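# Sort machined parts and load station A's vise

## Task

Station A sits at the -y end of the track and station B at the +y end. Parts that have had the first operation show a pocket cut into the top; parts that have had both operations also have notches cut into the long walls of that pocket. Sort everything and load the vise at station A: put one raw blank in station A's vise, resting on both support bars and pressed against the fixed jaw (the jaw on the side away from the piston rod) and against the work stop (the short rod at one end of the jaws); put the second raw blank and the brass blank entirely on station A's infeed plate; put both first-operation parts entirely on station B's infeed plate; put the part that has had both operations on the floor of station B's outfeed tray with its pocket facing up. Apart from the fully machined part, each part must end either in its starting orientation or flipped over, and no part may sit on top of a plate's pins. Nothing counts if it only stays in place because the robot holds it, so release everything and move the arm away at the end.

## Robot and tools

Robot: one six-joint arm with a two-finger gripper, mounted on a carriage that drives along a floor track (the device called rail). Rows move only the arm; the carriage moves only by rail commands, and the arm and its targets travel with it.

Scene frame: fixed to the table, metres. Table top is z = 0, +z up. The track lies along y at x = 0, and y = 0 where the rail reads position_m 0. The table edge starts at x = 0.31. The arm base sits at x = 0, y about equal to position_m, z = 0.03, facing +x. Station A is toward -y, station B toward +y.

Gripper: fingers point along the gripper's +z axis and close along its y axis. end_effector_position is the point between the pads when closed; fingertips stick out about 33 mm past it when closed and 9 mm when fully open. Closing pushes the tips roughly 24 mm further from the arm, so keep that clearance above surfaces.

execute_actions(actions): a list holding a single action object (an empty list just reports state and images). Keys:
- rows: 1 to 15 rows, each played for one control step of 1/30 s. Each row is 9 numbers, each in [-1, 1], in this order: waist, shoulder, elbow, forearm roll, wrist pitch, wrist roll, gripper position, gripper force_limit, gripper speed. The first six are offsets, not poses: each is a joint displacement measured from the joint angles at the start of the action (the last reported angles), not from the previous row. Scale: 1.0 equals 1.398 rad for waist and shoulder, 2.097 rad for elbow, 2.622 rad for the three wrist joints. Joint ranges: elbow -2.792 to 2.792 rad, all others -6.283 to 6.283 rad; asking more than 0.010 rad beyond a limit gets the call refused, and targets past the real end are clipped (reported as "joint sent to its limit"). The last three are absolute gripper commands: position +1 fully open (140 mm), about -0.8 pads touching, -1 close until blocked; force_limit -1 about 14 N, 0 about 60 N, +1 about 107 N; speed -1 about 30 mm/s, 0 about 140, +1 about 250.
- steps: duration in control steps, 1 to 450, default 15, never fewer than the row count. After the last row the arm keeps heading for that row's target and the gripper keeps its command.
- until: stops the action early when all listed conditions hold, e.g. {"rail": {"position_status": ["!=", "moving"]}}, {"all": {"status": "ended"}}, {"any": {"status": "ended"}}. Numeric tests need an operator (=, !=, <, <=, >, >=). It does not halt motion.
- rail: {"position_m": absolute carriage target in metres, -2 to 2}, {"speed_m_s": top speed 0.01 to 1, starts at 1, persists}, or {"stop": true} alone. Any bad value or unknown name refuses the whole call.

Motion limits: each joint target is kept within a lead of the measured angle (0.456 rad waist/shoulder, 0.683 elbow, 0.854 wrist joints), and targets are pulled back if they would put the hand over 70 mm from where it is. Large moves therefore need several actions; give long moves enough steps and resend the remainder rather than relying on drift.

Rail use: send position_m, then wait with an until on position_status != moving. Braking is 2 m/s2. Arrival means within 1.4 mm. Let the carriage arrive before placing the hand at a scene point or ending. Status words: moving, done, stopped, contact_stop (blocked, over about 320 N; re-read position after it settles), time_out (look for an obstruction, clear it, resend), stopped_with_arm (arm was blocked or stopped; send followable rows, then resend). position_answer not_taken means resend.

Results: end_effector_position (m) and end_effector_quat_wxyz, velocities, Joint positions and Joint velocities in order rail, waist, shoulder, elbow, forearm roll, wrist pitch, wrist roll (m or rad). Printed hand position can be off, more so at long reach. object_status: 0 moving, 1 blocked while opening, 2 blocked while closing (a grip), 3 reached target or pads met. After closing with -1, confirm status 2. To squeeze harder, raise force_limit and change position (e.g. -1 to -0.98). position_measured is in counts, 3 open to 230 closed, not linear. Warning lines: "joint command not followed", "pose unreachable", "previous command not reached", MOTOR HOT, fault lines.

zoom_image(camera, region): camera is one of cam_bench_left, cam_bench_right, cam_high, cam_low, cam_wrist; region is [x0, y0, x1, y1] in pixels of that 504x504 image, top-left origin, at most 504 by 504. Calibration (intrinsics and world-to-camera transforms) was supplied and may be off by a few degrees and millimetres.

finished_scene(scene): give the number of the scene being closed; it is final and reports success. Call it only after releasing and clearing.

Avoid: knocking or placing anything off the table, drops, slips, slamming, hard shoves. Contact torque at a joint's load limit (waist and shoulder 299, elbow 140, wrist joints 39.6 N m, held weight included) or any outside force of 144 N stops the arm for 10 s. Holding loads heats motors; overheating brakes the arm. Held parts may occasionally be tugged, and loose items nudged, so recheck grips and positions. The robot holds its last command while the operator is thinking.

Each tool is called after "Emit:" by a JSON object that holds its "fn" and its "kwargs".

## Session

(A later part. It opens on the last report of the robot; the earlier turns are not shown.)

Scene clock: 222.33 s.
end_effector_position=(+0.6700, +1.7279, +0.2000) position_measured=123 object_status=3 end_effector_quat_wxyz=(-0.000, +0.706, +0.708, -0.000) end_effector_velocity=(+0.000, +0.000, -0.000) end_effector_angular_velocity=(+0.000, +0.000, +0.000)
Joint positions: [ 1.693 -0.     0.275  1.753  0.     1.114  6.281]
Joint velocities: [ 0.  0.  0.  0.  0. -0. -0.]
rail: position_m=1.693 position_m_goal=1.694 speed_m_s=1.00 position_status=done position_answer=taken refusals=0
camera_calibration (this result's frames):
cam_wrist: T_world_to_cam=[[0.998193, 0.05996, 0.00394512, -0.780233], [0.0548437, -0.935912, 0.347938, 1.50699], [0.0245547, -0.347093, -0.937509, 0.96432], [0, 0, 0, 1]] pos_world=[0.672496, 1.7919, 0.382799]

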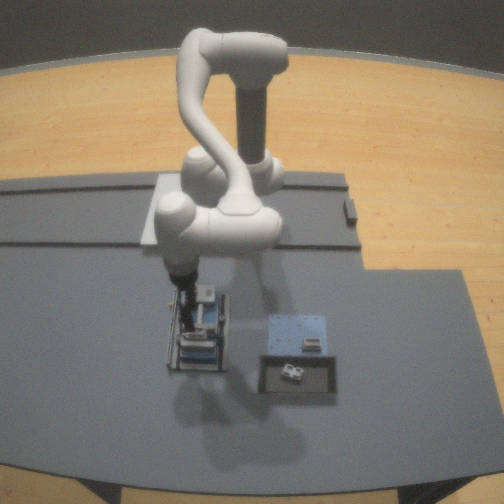

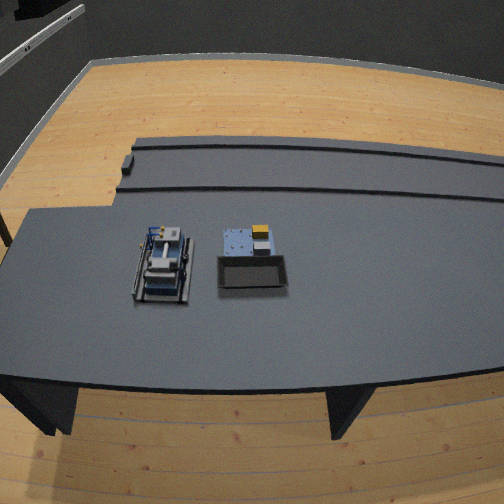

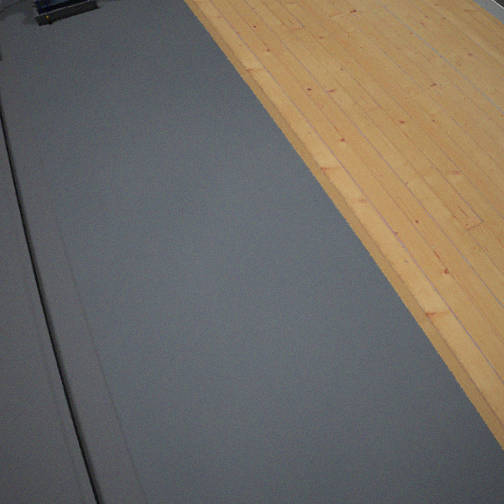

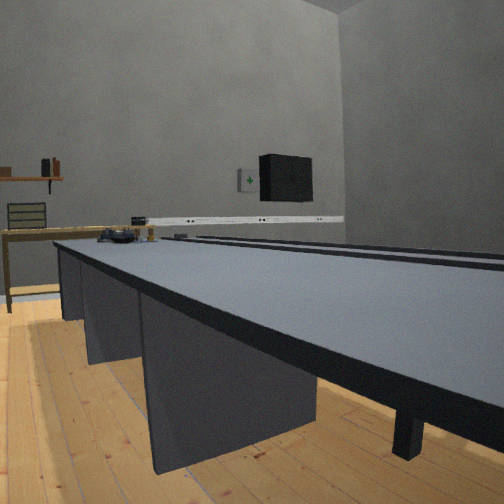

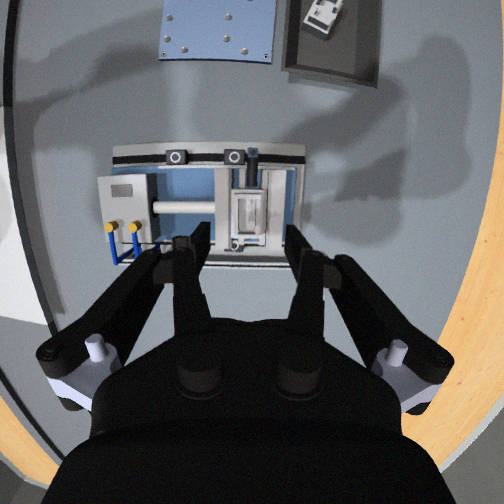

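Emit:
{"fn": "execute_actions", "kwargs": {"actions": [{"rail":{"position_m":1.6975},"rows":[[0,0.0062,0.0056,0,-0.0078,-0.004,0.05,0,0],[0,0.0126,0.011,0,-0.0155,-0.008,0.05,0,0],[0,0.0193,0.0163,0,-0.0233,-0.011,0.05,0,0],[0,0.0262,0.0214,0,-0.0311,-0.011,0.05,0,0],[0,0.0334,0.0263,0,-0.0388,-0.011,0.05,0,0],[0,0.0408,0.0311,0,-0.0466,-0.011,0.05,0,0],[0,0.0408,0.0311,0,-0.0466,-0.011,0.05,0,0],[0,0.0408,0.0311,0,-0.0466,-0.011,0.05,0,0],[0,0.0408,0.0311,0,-0.0466,-0.011,0.05,0,0],[0,0.0408,0.0311,0,-0.0466,-0.011,0.05,0,0],[0,0.0408,0.0311,0,-0.0466,-0.011,0.05,0,0],[0,0.0408,0.0311,0,-0.0466,-0.011,0.05,0,0],[0,0.0408,0.0311,0,-0.0466,-0.011,0.05,0,0],[0,0.0408,0.0311,0,-0.0466,-0.011,-1,0.5,-0.5]],"steps":36}]}}

Emit:
{"fn": "zoom_image", "kwargs": {"camera": "cam_wrist", "region": [170, 150, 320, 290]}}

Scene clock: 228.67 s.
end_effector_position=(+0.6699, +1.7322, +0.1302) position_measured=180 object_status=2 end_effector_quat_wxyz=(-0.000, +0.696, +0.718, -0.000) end_effector_velocity=(-0.000, +0.000, -0.000) end_effector_angular_velocity=(-0.000, +0.000, +0.000)
Joint positions: [ 1.698 -0.     0.332  1.818  0.     0.992  6.252]
Joint velocities: [ 0.  0.  0. -0. -0. -0. -0.]
rail: position_m=1.698 position_m_goal=1.697 speed_m_s=1.00 position_status=done position_answer=taken refusals=0
camera_calibration (this result's frames):
cam_wrist: T_world_to_cam=[[0.99605, 0.0886992, 0.00402593, -0.828461], [0.0817625, -0.933947, 0.347935, 1.51385], [0.0346215, -0.346231, -0.93751, 0.892133], [0, 0, 0, 1]] pos_world=[0.670526, 1.79623, 0.312997]

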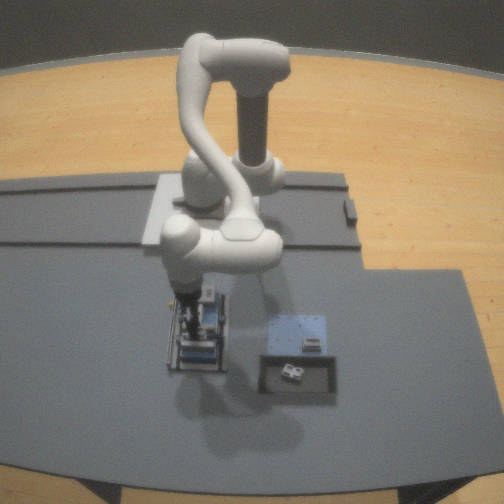

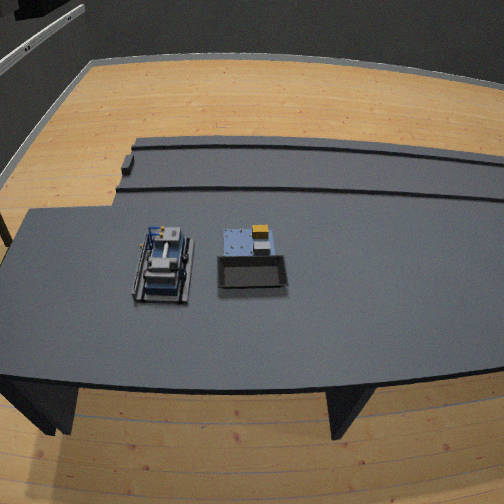

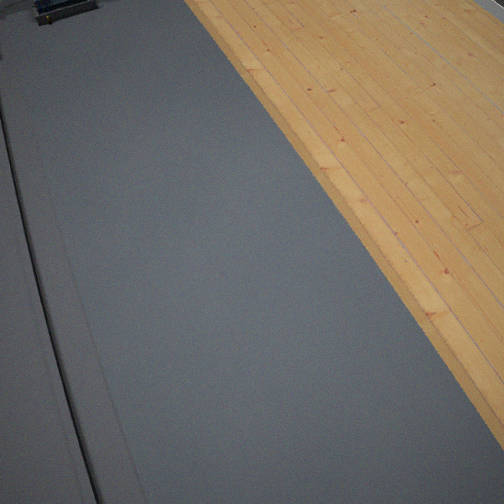

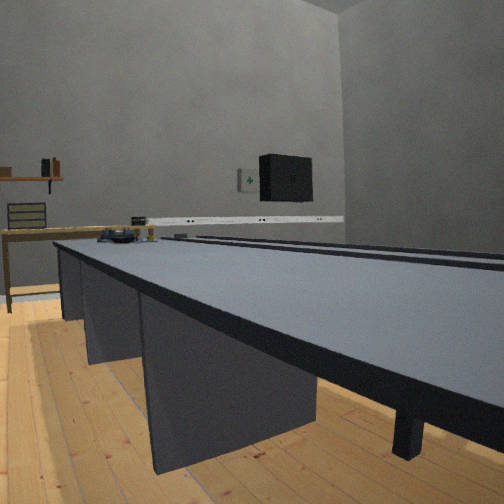

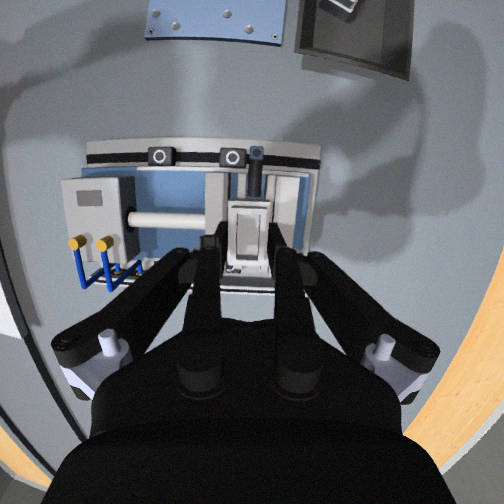

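Region (170, 150, 320, 290) of cam_wrist's 504x504 image, scaled by 3.360, with more detail than that image has; it fills the top 470 rows of this view, and the rest is white.

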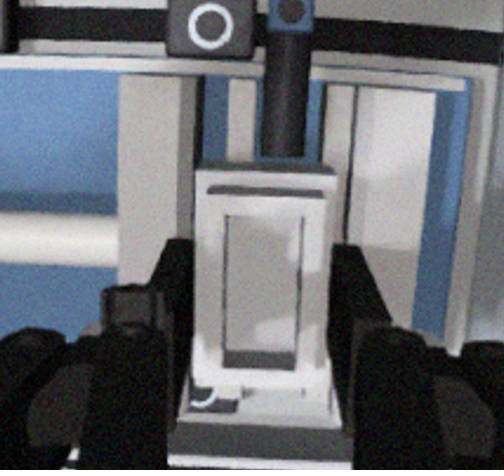

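Emit:
{"fn": "execute_actions", "kwargs": {"actions": [{"rows":[[0,-0.0037,-0.0024,0,0.0039,0,-1,0.5,-0.5],[0,-0.0074,-0.0048,0,0.0078,0,-1,0.5,-0.5],[0,-0.0146,-0.0097,0,0.0155,0,-1,0.5,-0.5],[0,-0.0215,-0.0148,0,0.0233,0,-1,0.5,-0.5],[0,-0.0282,-0.0201,0,0.0311,0,-1,0.5,-0.5],[0,-0.0346,-0.0255,0,0.0388,0,-1,0.5,-0.5],[0,-0.0408,-0.0311,0,0.0466,0,-1,0.5,-0.5]],"steps":14}]}}

Scene clock: 232.27 s.
end_effector_position=(+0.6699, +1.7322, +0.2000) position_measured=180 object_status=2 end_effector_quat_wxyz=(-0.000, +0.696, +0.718, -0.000) end_effector_velocity=(-0.000, +0.000, +0.000) end_effector_angular_velocity=(+0.000, +0.001, +0.000)
Joint positions: [1.698 0.    0.275 1.753 0.    1.114 6.252]
Joint velocities: [ 0.    -0.     0.     0.    -0.     0.001 -0.   ]
rail: position_m=1.698 position_m_goal=1.697 speed_m_s=1.00 position_status=done position_answer=taken refusals=0
camera_calibration (this result's frames):
cam_wrist: T_world_to_cam=[[0.996048, 0.0887256, 0.00404739, -0.828839], [0.0817812, -0.933959, 0.347898, 1.48959], [0.0346475, -0.346192, -0.937524, 0.957526], [0, 0, 0, 1]] pos_world=[0.670567, 1.79625, 0.382831]

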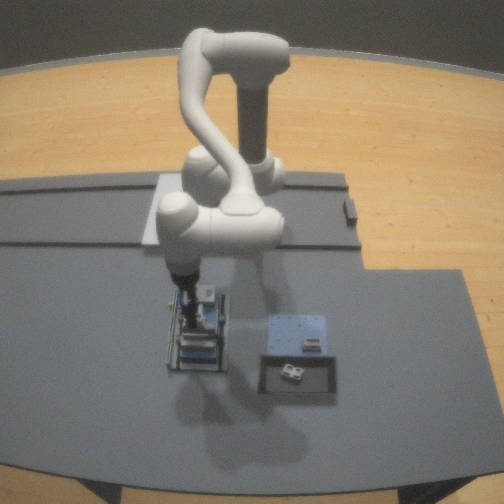

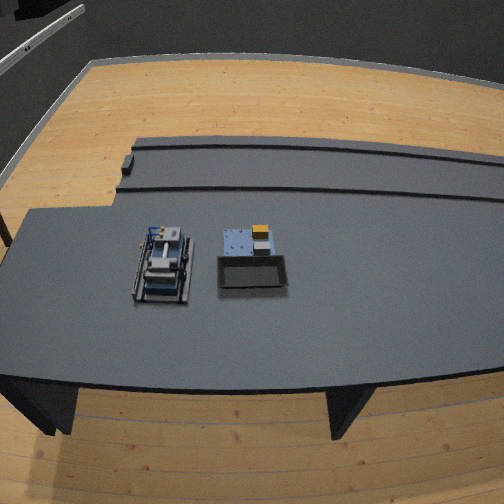

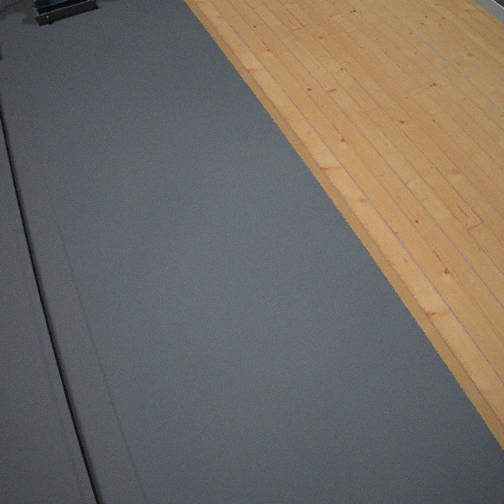

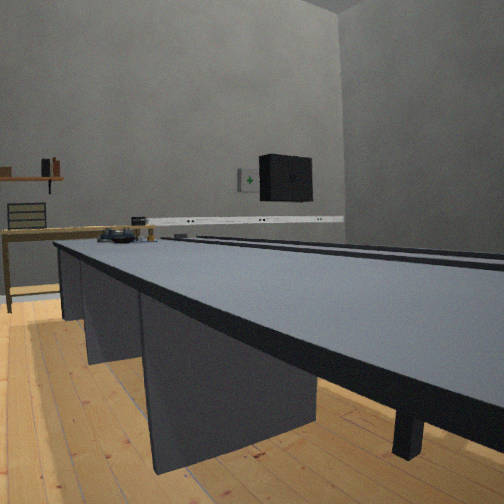

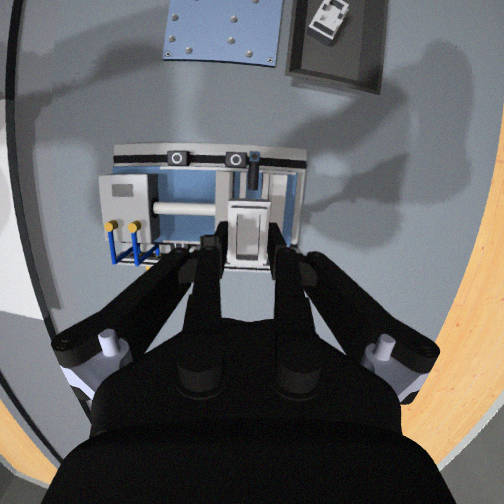

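Emit:
{"fn": "execute_actions", "kwargs": {"actions": [{"rail":{"position_m":1.9705},"rows":[[0,0,0,0,0,0,-1,0.5,-0.5],[0,0,0,0,0,0,-1,0.5,-0.5],[0,0,0,0,0,0,-1,0.5,-0.5],[0,0,0,0,0,0,-1,0.5,-0.5],[0,0,0,0,0,0,-1,0.5,-0.5],[0,0,0,0,0,0,-1,0.5,-0.5],[0,0,0,0,0,0,-1,0.5,-0.5],[0,0,0,0,0,0,-1,0.5,-0.5],[0,0,0,0,0,0,-1,0.5,-0.5],[0,0,0,0,0,0,-1,0.5,-0.5],[0,0,0,0,0,0,-1,0.5,-0.5],[0,0,0,0,0,0,-1,0.5,-0.5],[0,-0.004,0.04,0,-0.03,0.004,-1,0.5,-0.5],[0,-0.009,0.08,0,-0.06,0.008,-1,0.5,-0.5],[0,-0.0137,0.1245,0,-0.0923,0.011,-1,0.5,-0.5]],"steps":34}]}}

Emit:
{"fn": "zoom_image", "kwargs": {"camera": "cam_wrist", "region": [140, 100, 360, 300]}}

Scene clock: 239.80 s.
end_effector_position=(+0.5848, +2.0052, +0.0901) position_measured=180 object_status=2 end_effector_quat_wxyz=(-0.000, +0.706, +0.708, -0.000) end_effector_velocity=(-0.000, -0.000, -0.000) end_effector_angular_velocity=(+0.000, +0.000, -0.000)
Joint positions: [1.971 0.    0.256 2.014 0.    0.872 6.281]
Joint velocities: [-0. -0.  0.  0.  0. -0.  0.]
rail: position_m=1.971 position_m_goal=1.970 speed_m_s=1.00 position_status=done position_answer=taken refusals=0
camera_calibration (this result's frames):
cam_wrist: T_world_to_cam=[[0.998189, 0.0600232, 0.00410696, -0.711499], [0.0548471, -0.935916, 0.347926, 1.80947], [0.0247274, -0.347071, -0.937513, 0.959575], [0, 0, 0, 1]] pos_world=[0.587238, 2.06926, 0.272973]

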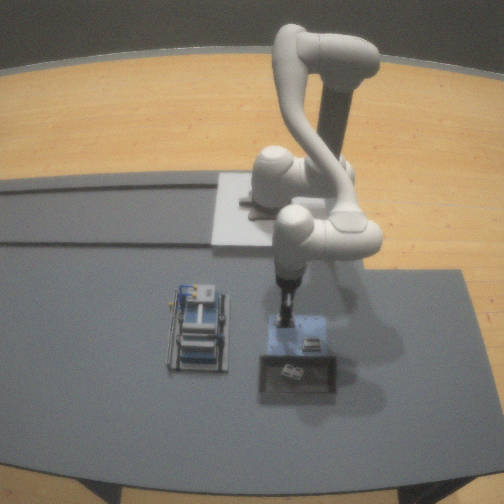

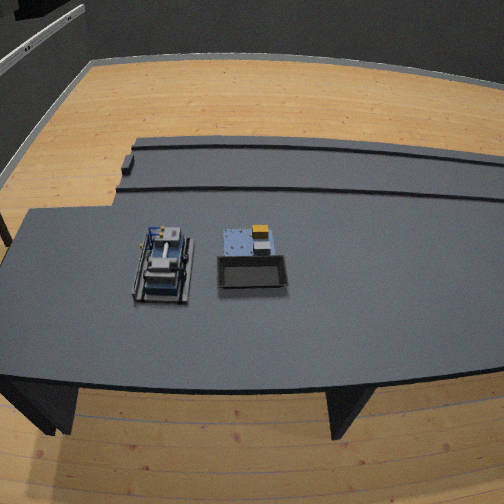

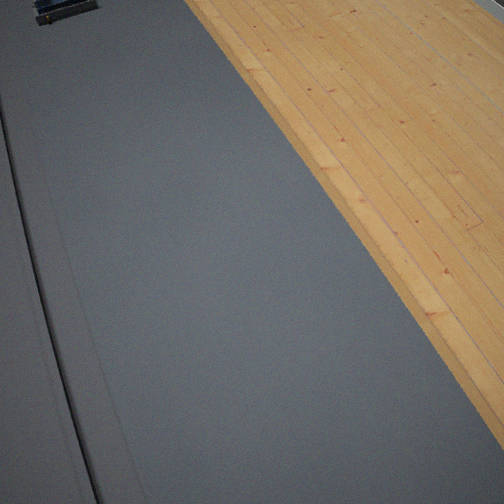

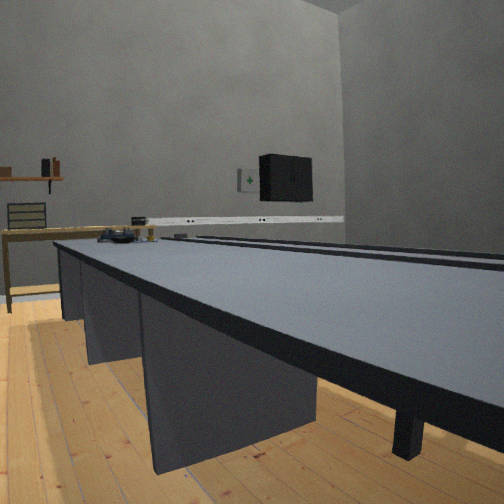

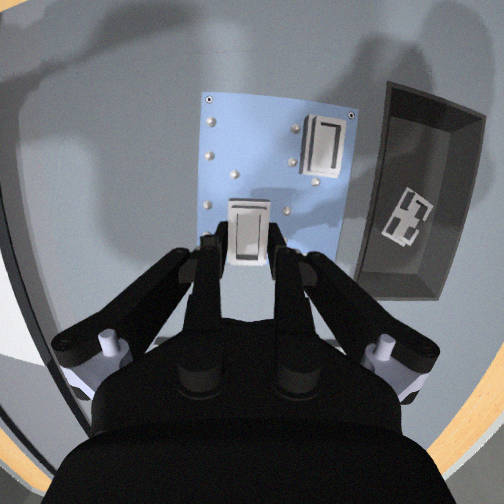

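Region (140, 100, 360, 300) of cam_wrist's 504x504 image, scaled by 2.291, with more detail than that image has; it fills the top 458 rows of this view, and the rest is white.

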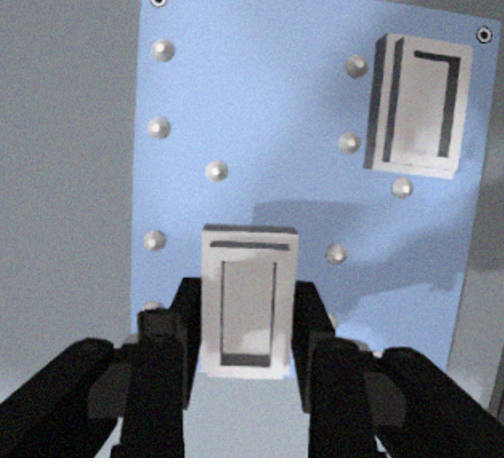

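Emit:
{"fn": "execute_actions", "kwargs": {"actions": [{"rail":{"position_m":1.9755},"rows":[[0,0,0,0,0,0,-1,0.5,-0.5],[0,0,0,0,0,0,-1,0.5,-0.5],[0,0.004,0.0016,0,-0.0034,0,-1,0.5,-0.5],[0,0.008,0.0032,0,-0.0068,0,-1,0.5,-0.5],[0,0.012,0.0048,0,-0.0102,0,-1,0.5,-0.5],[0,0.016,0.0064,0,-0.0137,0,-1,0.5,-0.5],[0,0.02,0.008,0,-0.0171,0,-1,0.5,-0.5],[0,0.023,0.0093,0,-0.0197,0,-1,0.5,-0.5],[0,0.025,0.01,0,-0.0214,0,-1,0.5,-0.5],[0,0.0261,0.0105,0,-0.0223,0,-1,0.5,-0.5]],"steps":18}]}}

Scene clock: 244.50 s.
end_effector_position=(+0.5848, +2.0102, +0.0596) position_measured=180 object_status=2 end_effector_quat_wxyz=(-0.000, +0.706, +0.708, -0.000) end_effector_velocity=(-0.000, +0.000, -0.000) end_effector_angular_velocity=(-0.000, +0.000, +0.001)
Joint positions: [1.976 0.    0.292 2.036 0.    0.814 6.281]
Joint velocities: [-0.     0.001 -0.     0.     0.    -0.    -0.   ]
rail: position_m=1.976 position_m_goal=1.976 speed_m_s=1.00 position_status=done position_answer=taken refusals=0
camera_calibration (this result's frames):
cam_wrist: T_world_to_cam=[[0.998193, 0.0599498, 0.00407122, -0.711531], [0.0547909, -0.935921, 0.347921, 1.82478], [0.0246682, -0.347069, -0.937515, 0.932719], [0, 0, 0, 1]] pos_world=[0.587255, 2.07423, 0.242455]

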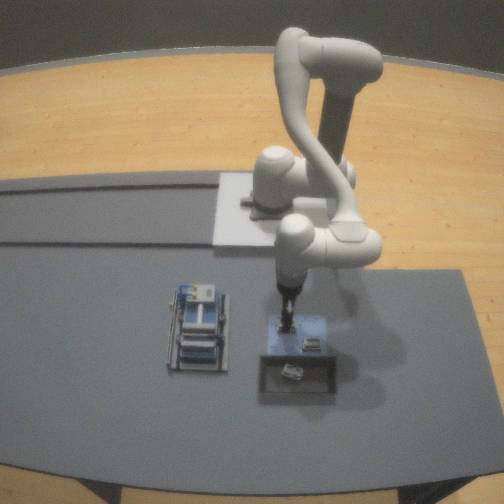

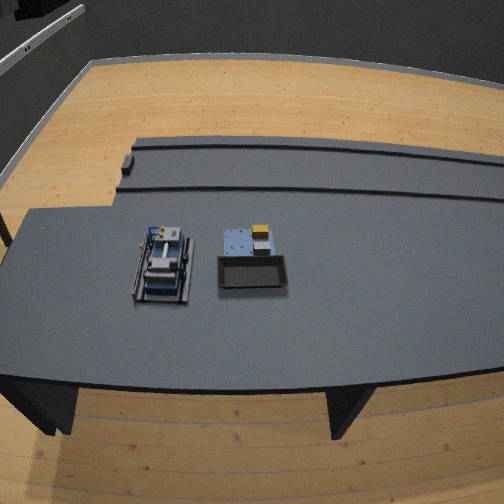

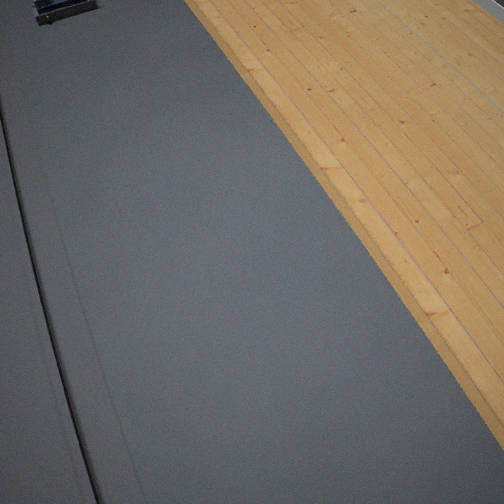

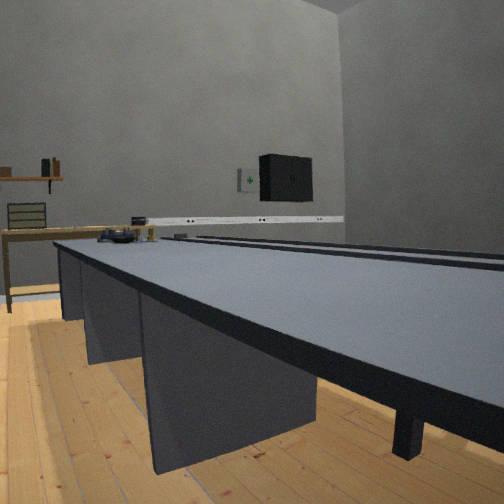

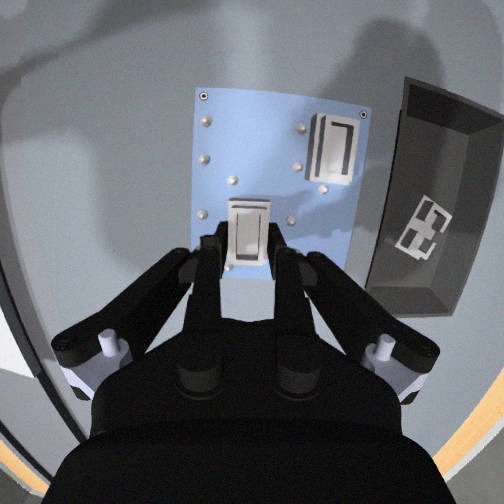

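Emit:
{"fn": "execute_actions", "kwargs": {"actions": [{"rows":[[0,0.0008,0.0003,0,-0.0007,0,-1,0.5,-0.5],[0,0.0008,0.0003,0,-0.0007,0,-1,0.5,-0.5],[0,0.0008,0.0003,0,-0.0007,0,-0.1,0,-0.3],[0,0.0008,0.0003,0,-0.0007,0,-0.1,0,-0.3],[0,0.0008,0.0003,0,-0.0007,0,-0.1,0,-0.3],[0,0.0008,0.0003,0,-0.0007,0,-0.1,0,-0.3],[0,0.0008,0.0003,0,-0.0007,0,-0.1,0,-0.3],[0,0.0008,0.0003,0,-0.0007,0,-0.1,0,-0.3],[0,0.0008,0.0003,0,-0.0007,0,-0.1,0,-0.3],[0,0.0008,0.0003,0,-0.0007,0,-0.1,0,-0.3],[0,-0.013,-0.005,0,0.011,0,-0.1,0,0],[0,-0.0261,-0.0105,0,0.0223,0,-0.1,0,0],[0,-0.045,-0.02,0,0.04,0,-0.1,0,0],[0,-0.065,-0.035,0,0.0627,0,-0.1,0,0],[0,-0.085,-0.055,0,0.089,0,-0.1,0,0]],"steps":24}]}}

Emit:
{"fn": "zoom_image", "kwargs": {"camera": "cam_wrist", "region": [140, 100, 400, 300]}}

Emit:
{"fn": "zoom_image", "kwargs": {"camera": "cam_bench_right", "region": [120, 210, 300, 310]}}

Scene clock: 251.07 s.
end_effector_position=(+0.5913, +2.0103, +0.1812) position_measured=141 object_status=3 end_effector_quat_wxyz=(+0.000, +0.706, +0.708, +0.000) end_effector_velocity=(-0.000, -0.000, -0.000) end_effector_angular_velocity=(-0.001, +0.002, +0.001)
Joint positions: [1.976 0.    0.173 1.921 0.    1.047 6.281]
Joint velocities: [ 0.     0.     0.001 -0.    -0.001  0.001  0.   ]
rail: position_m=1.976 position_m_goal=1.976 speed_m_s=1.00 position_status=done position_answer=taken refusals=0
camera_calibration (this result's frames):
cam_wrist: T_world_to_cam=[[0.998188, 0.0599889, 0.00472174, -0.718702], [0.0546034, -0.935955, 0.34786, 1.78238], [0.0252871, -0.346972, -0.937535, 1.04599], [0, 0, 0, 1]] pos_world=[0.593625, 2.07427, 0.364027]

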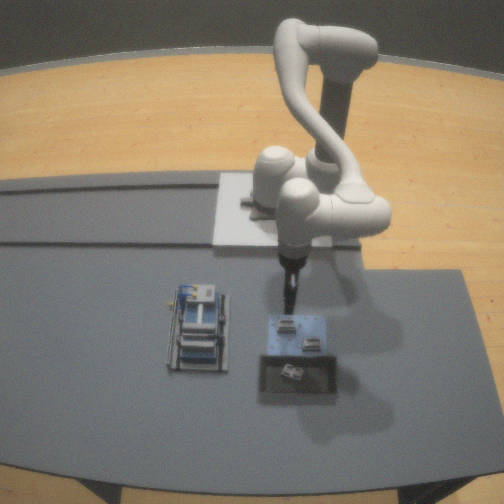

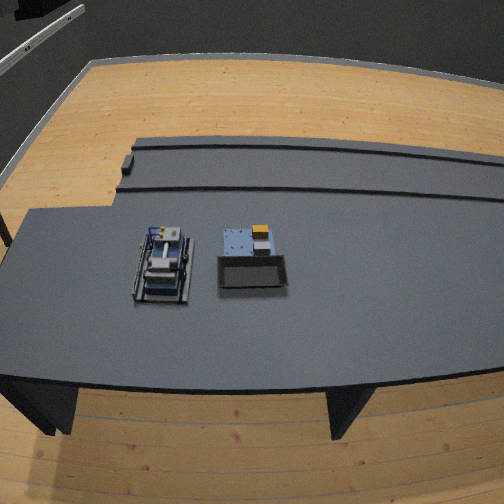

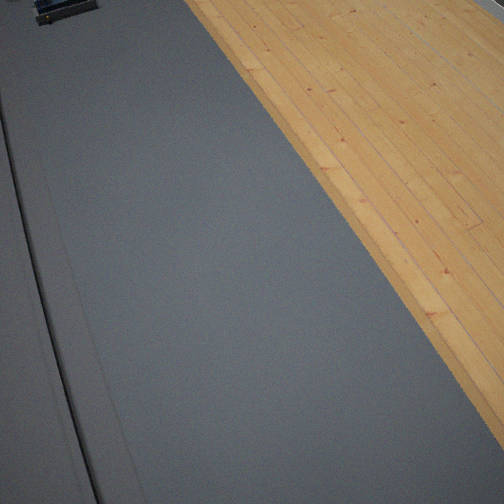

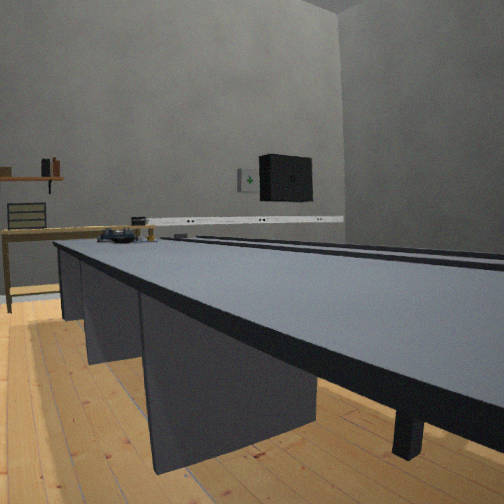

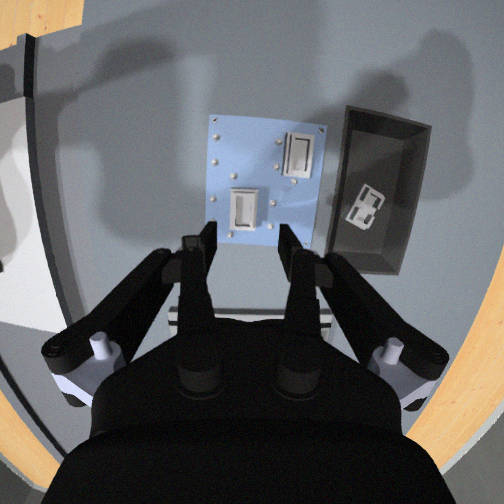

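Region (140, 100, 400, 300) of cam_wrist's 504x504 image, scaled by 1.938, with more detail than that image has; it fills the top 388 rows of this view, and the rest is white.

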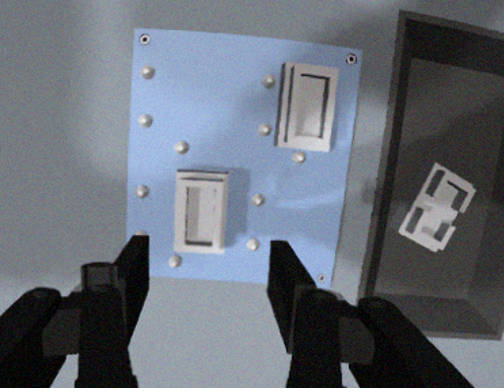

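Region (120, 210, 300, 310) of cam_bench_right's 504x504 image, scaled by 2.800, with more detail than that image has.

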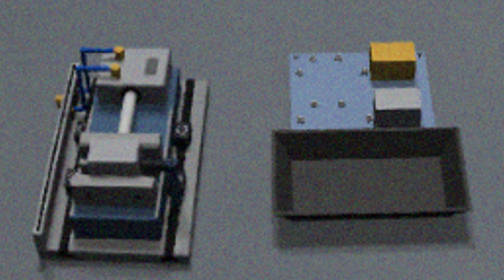

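Emit:
{"fn": "finished_scene", "kwargs": {"scene": 1}}

The scene is finished: the task was done.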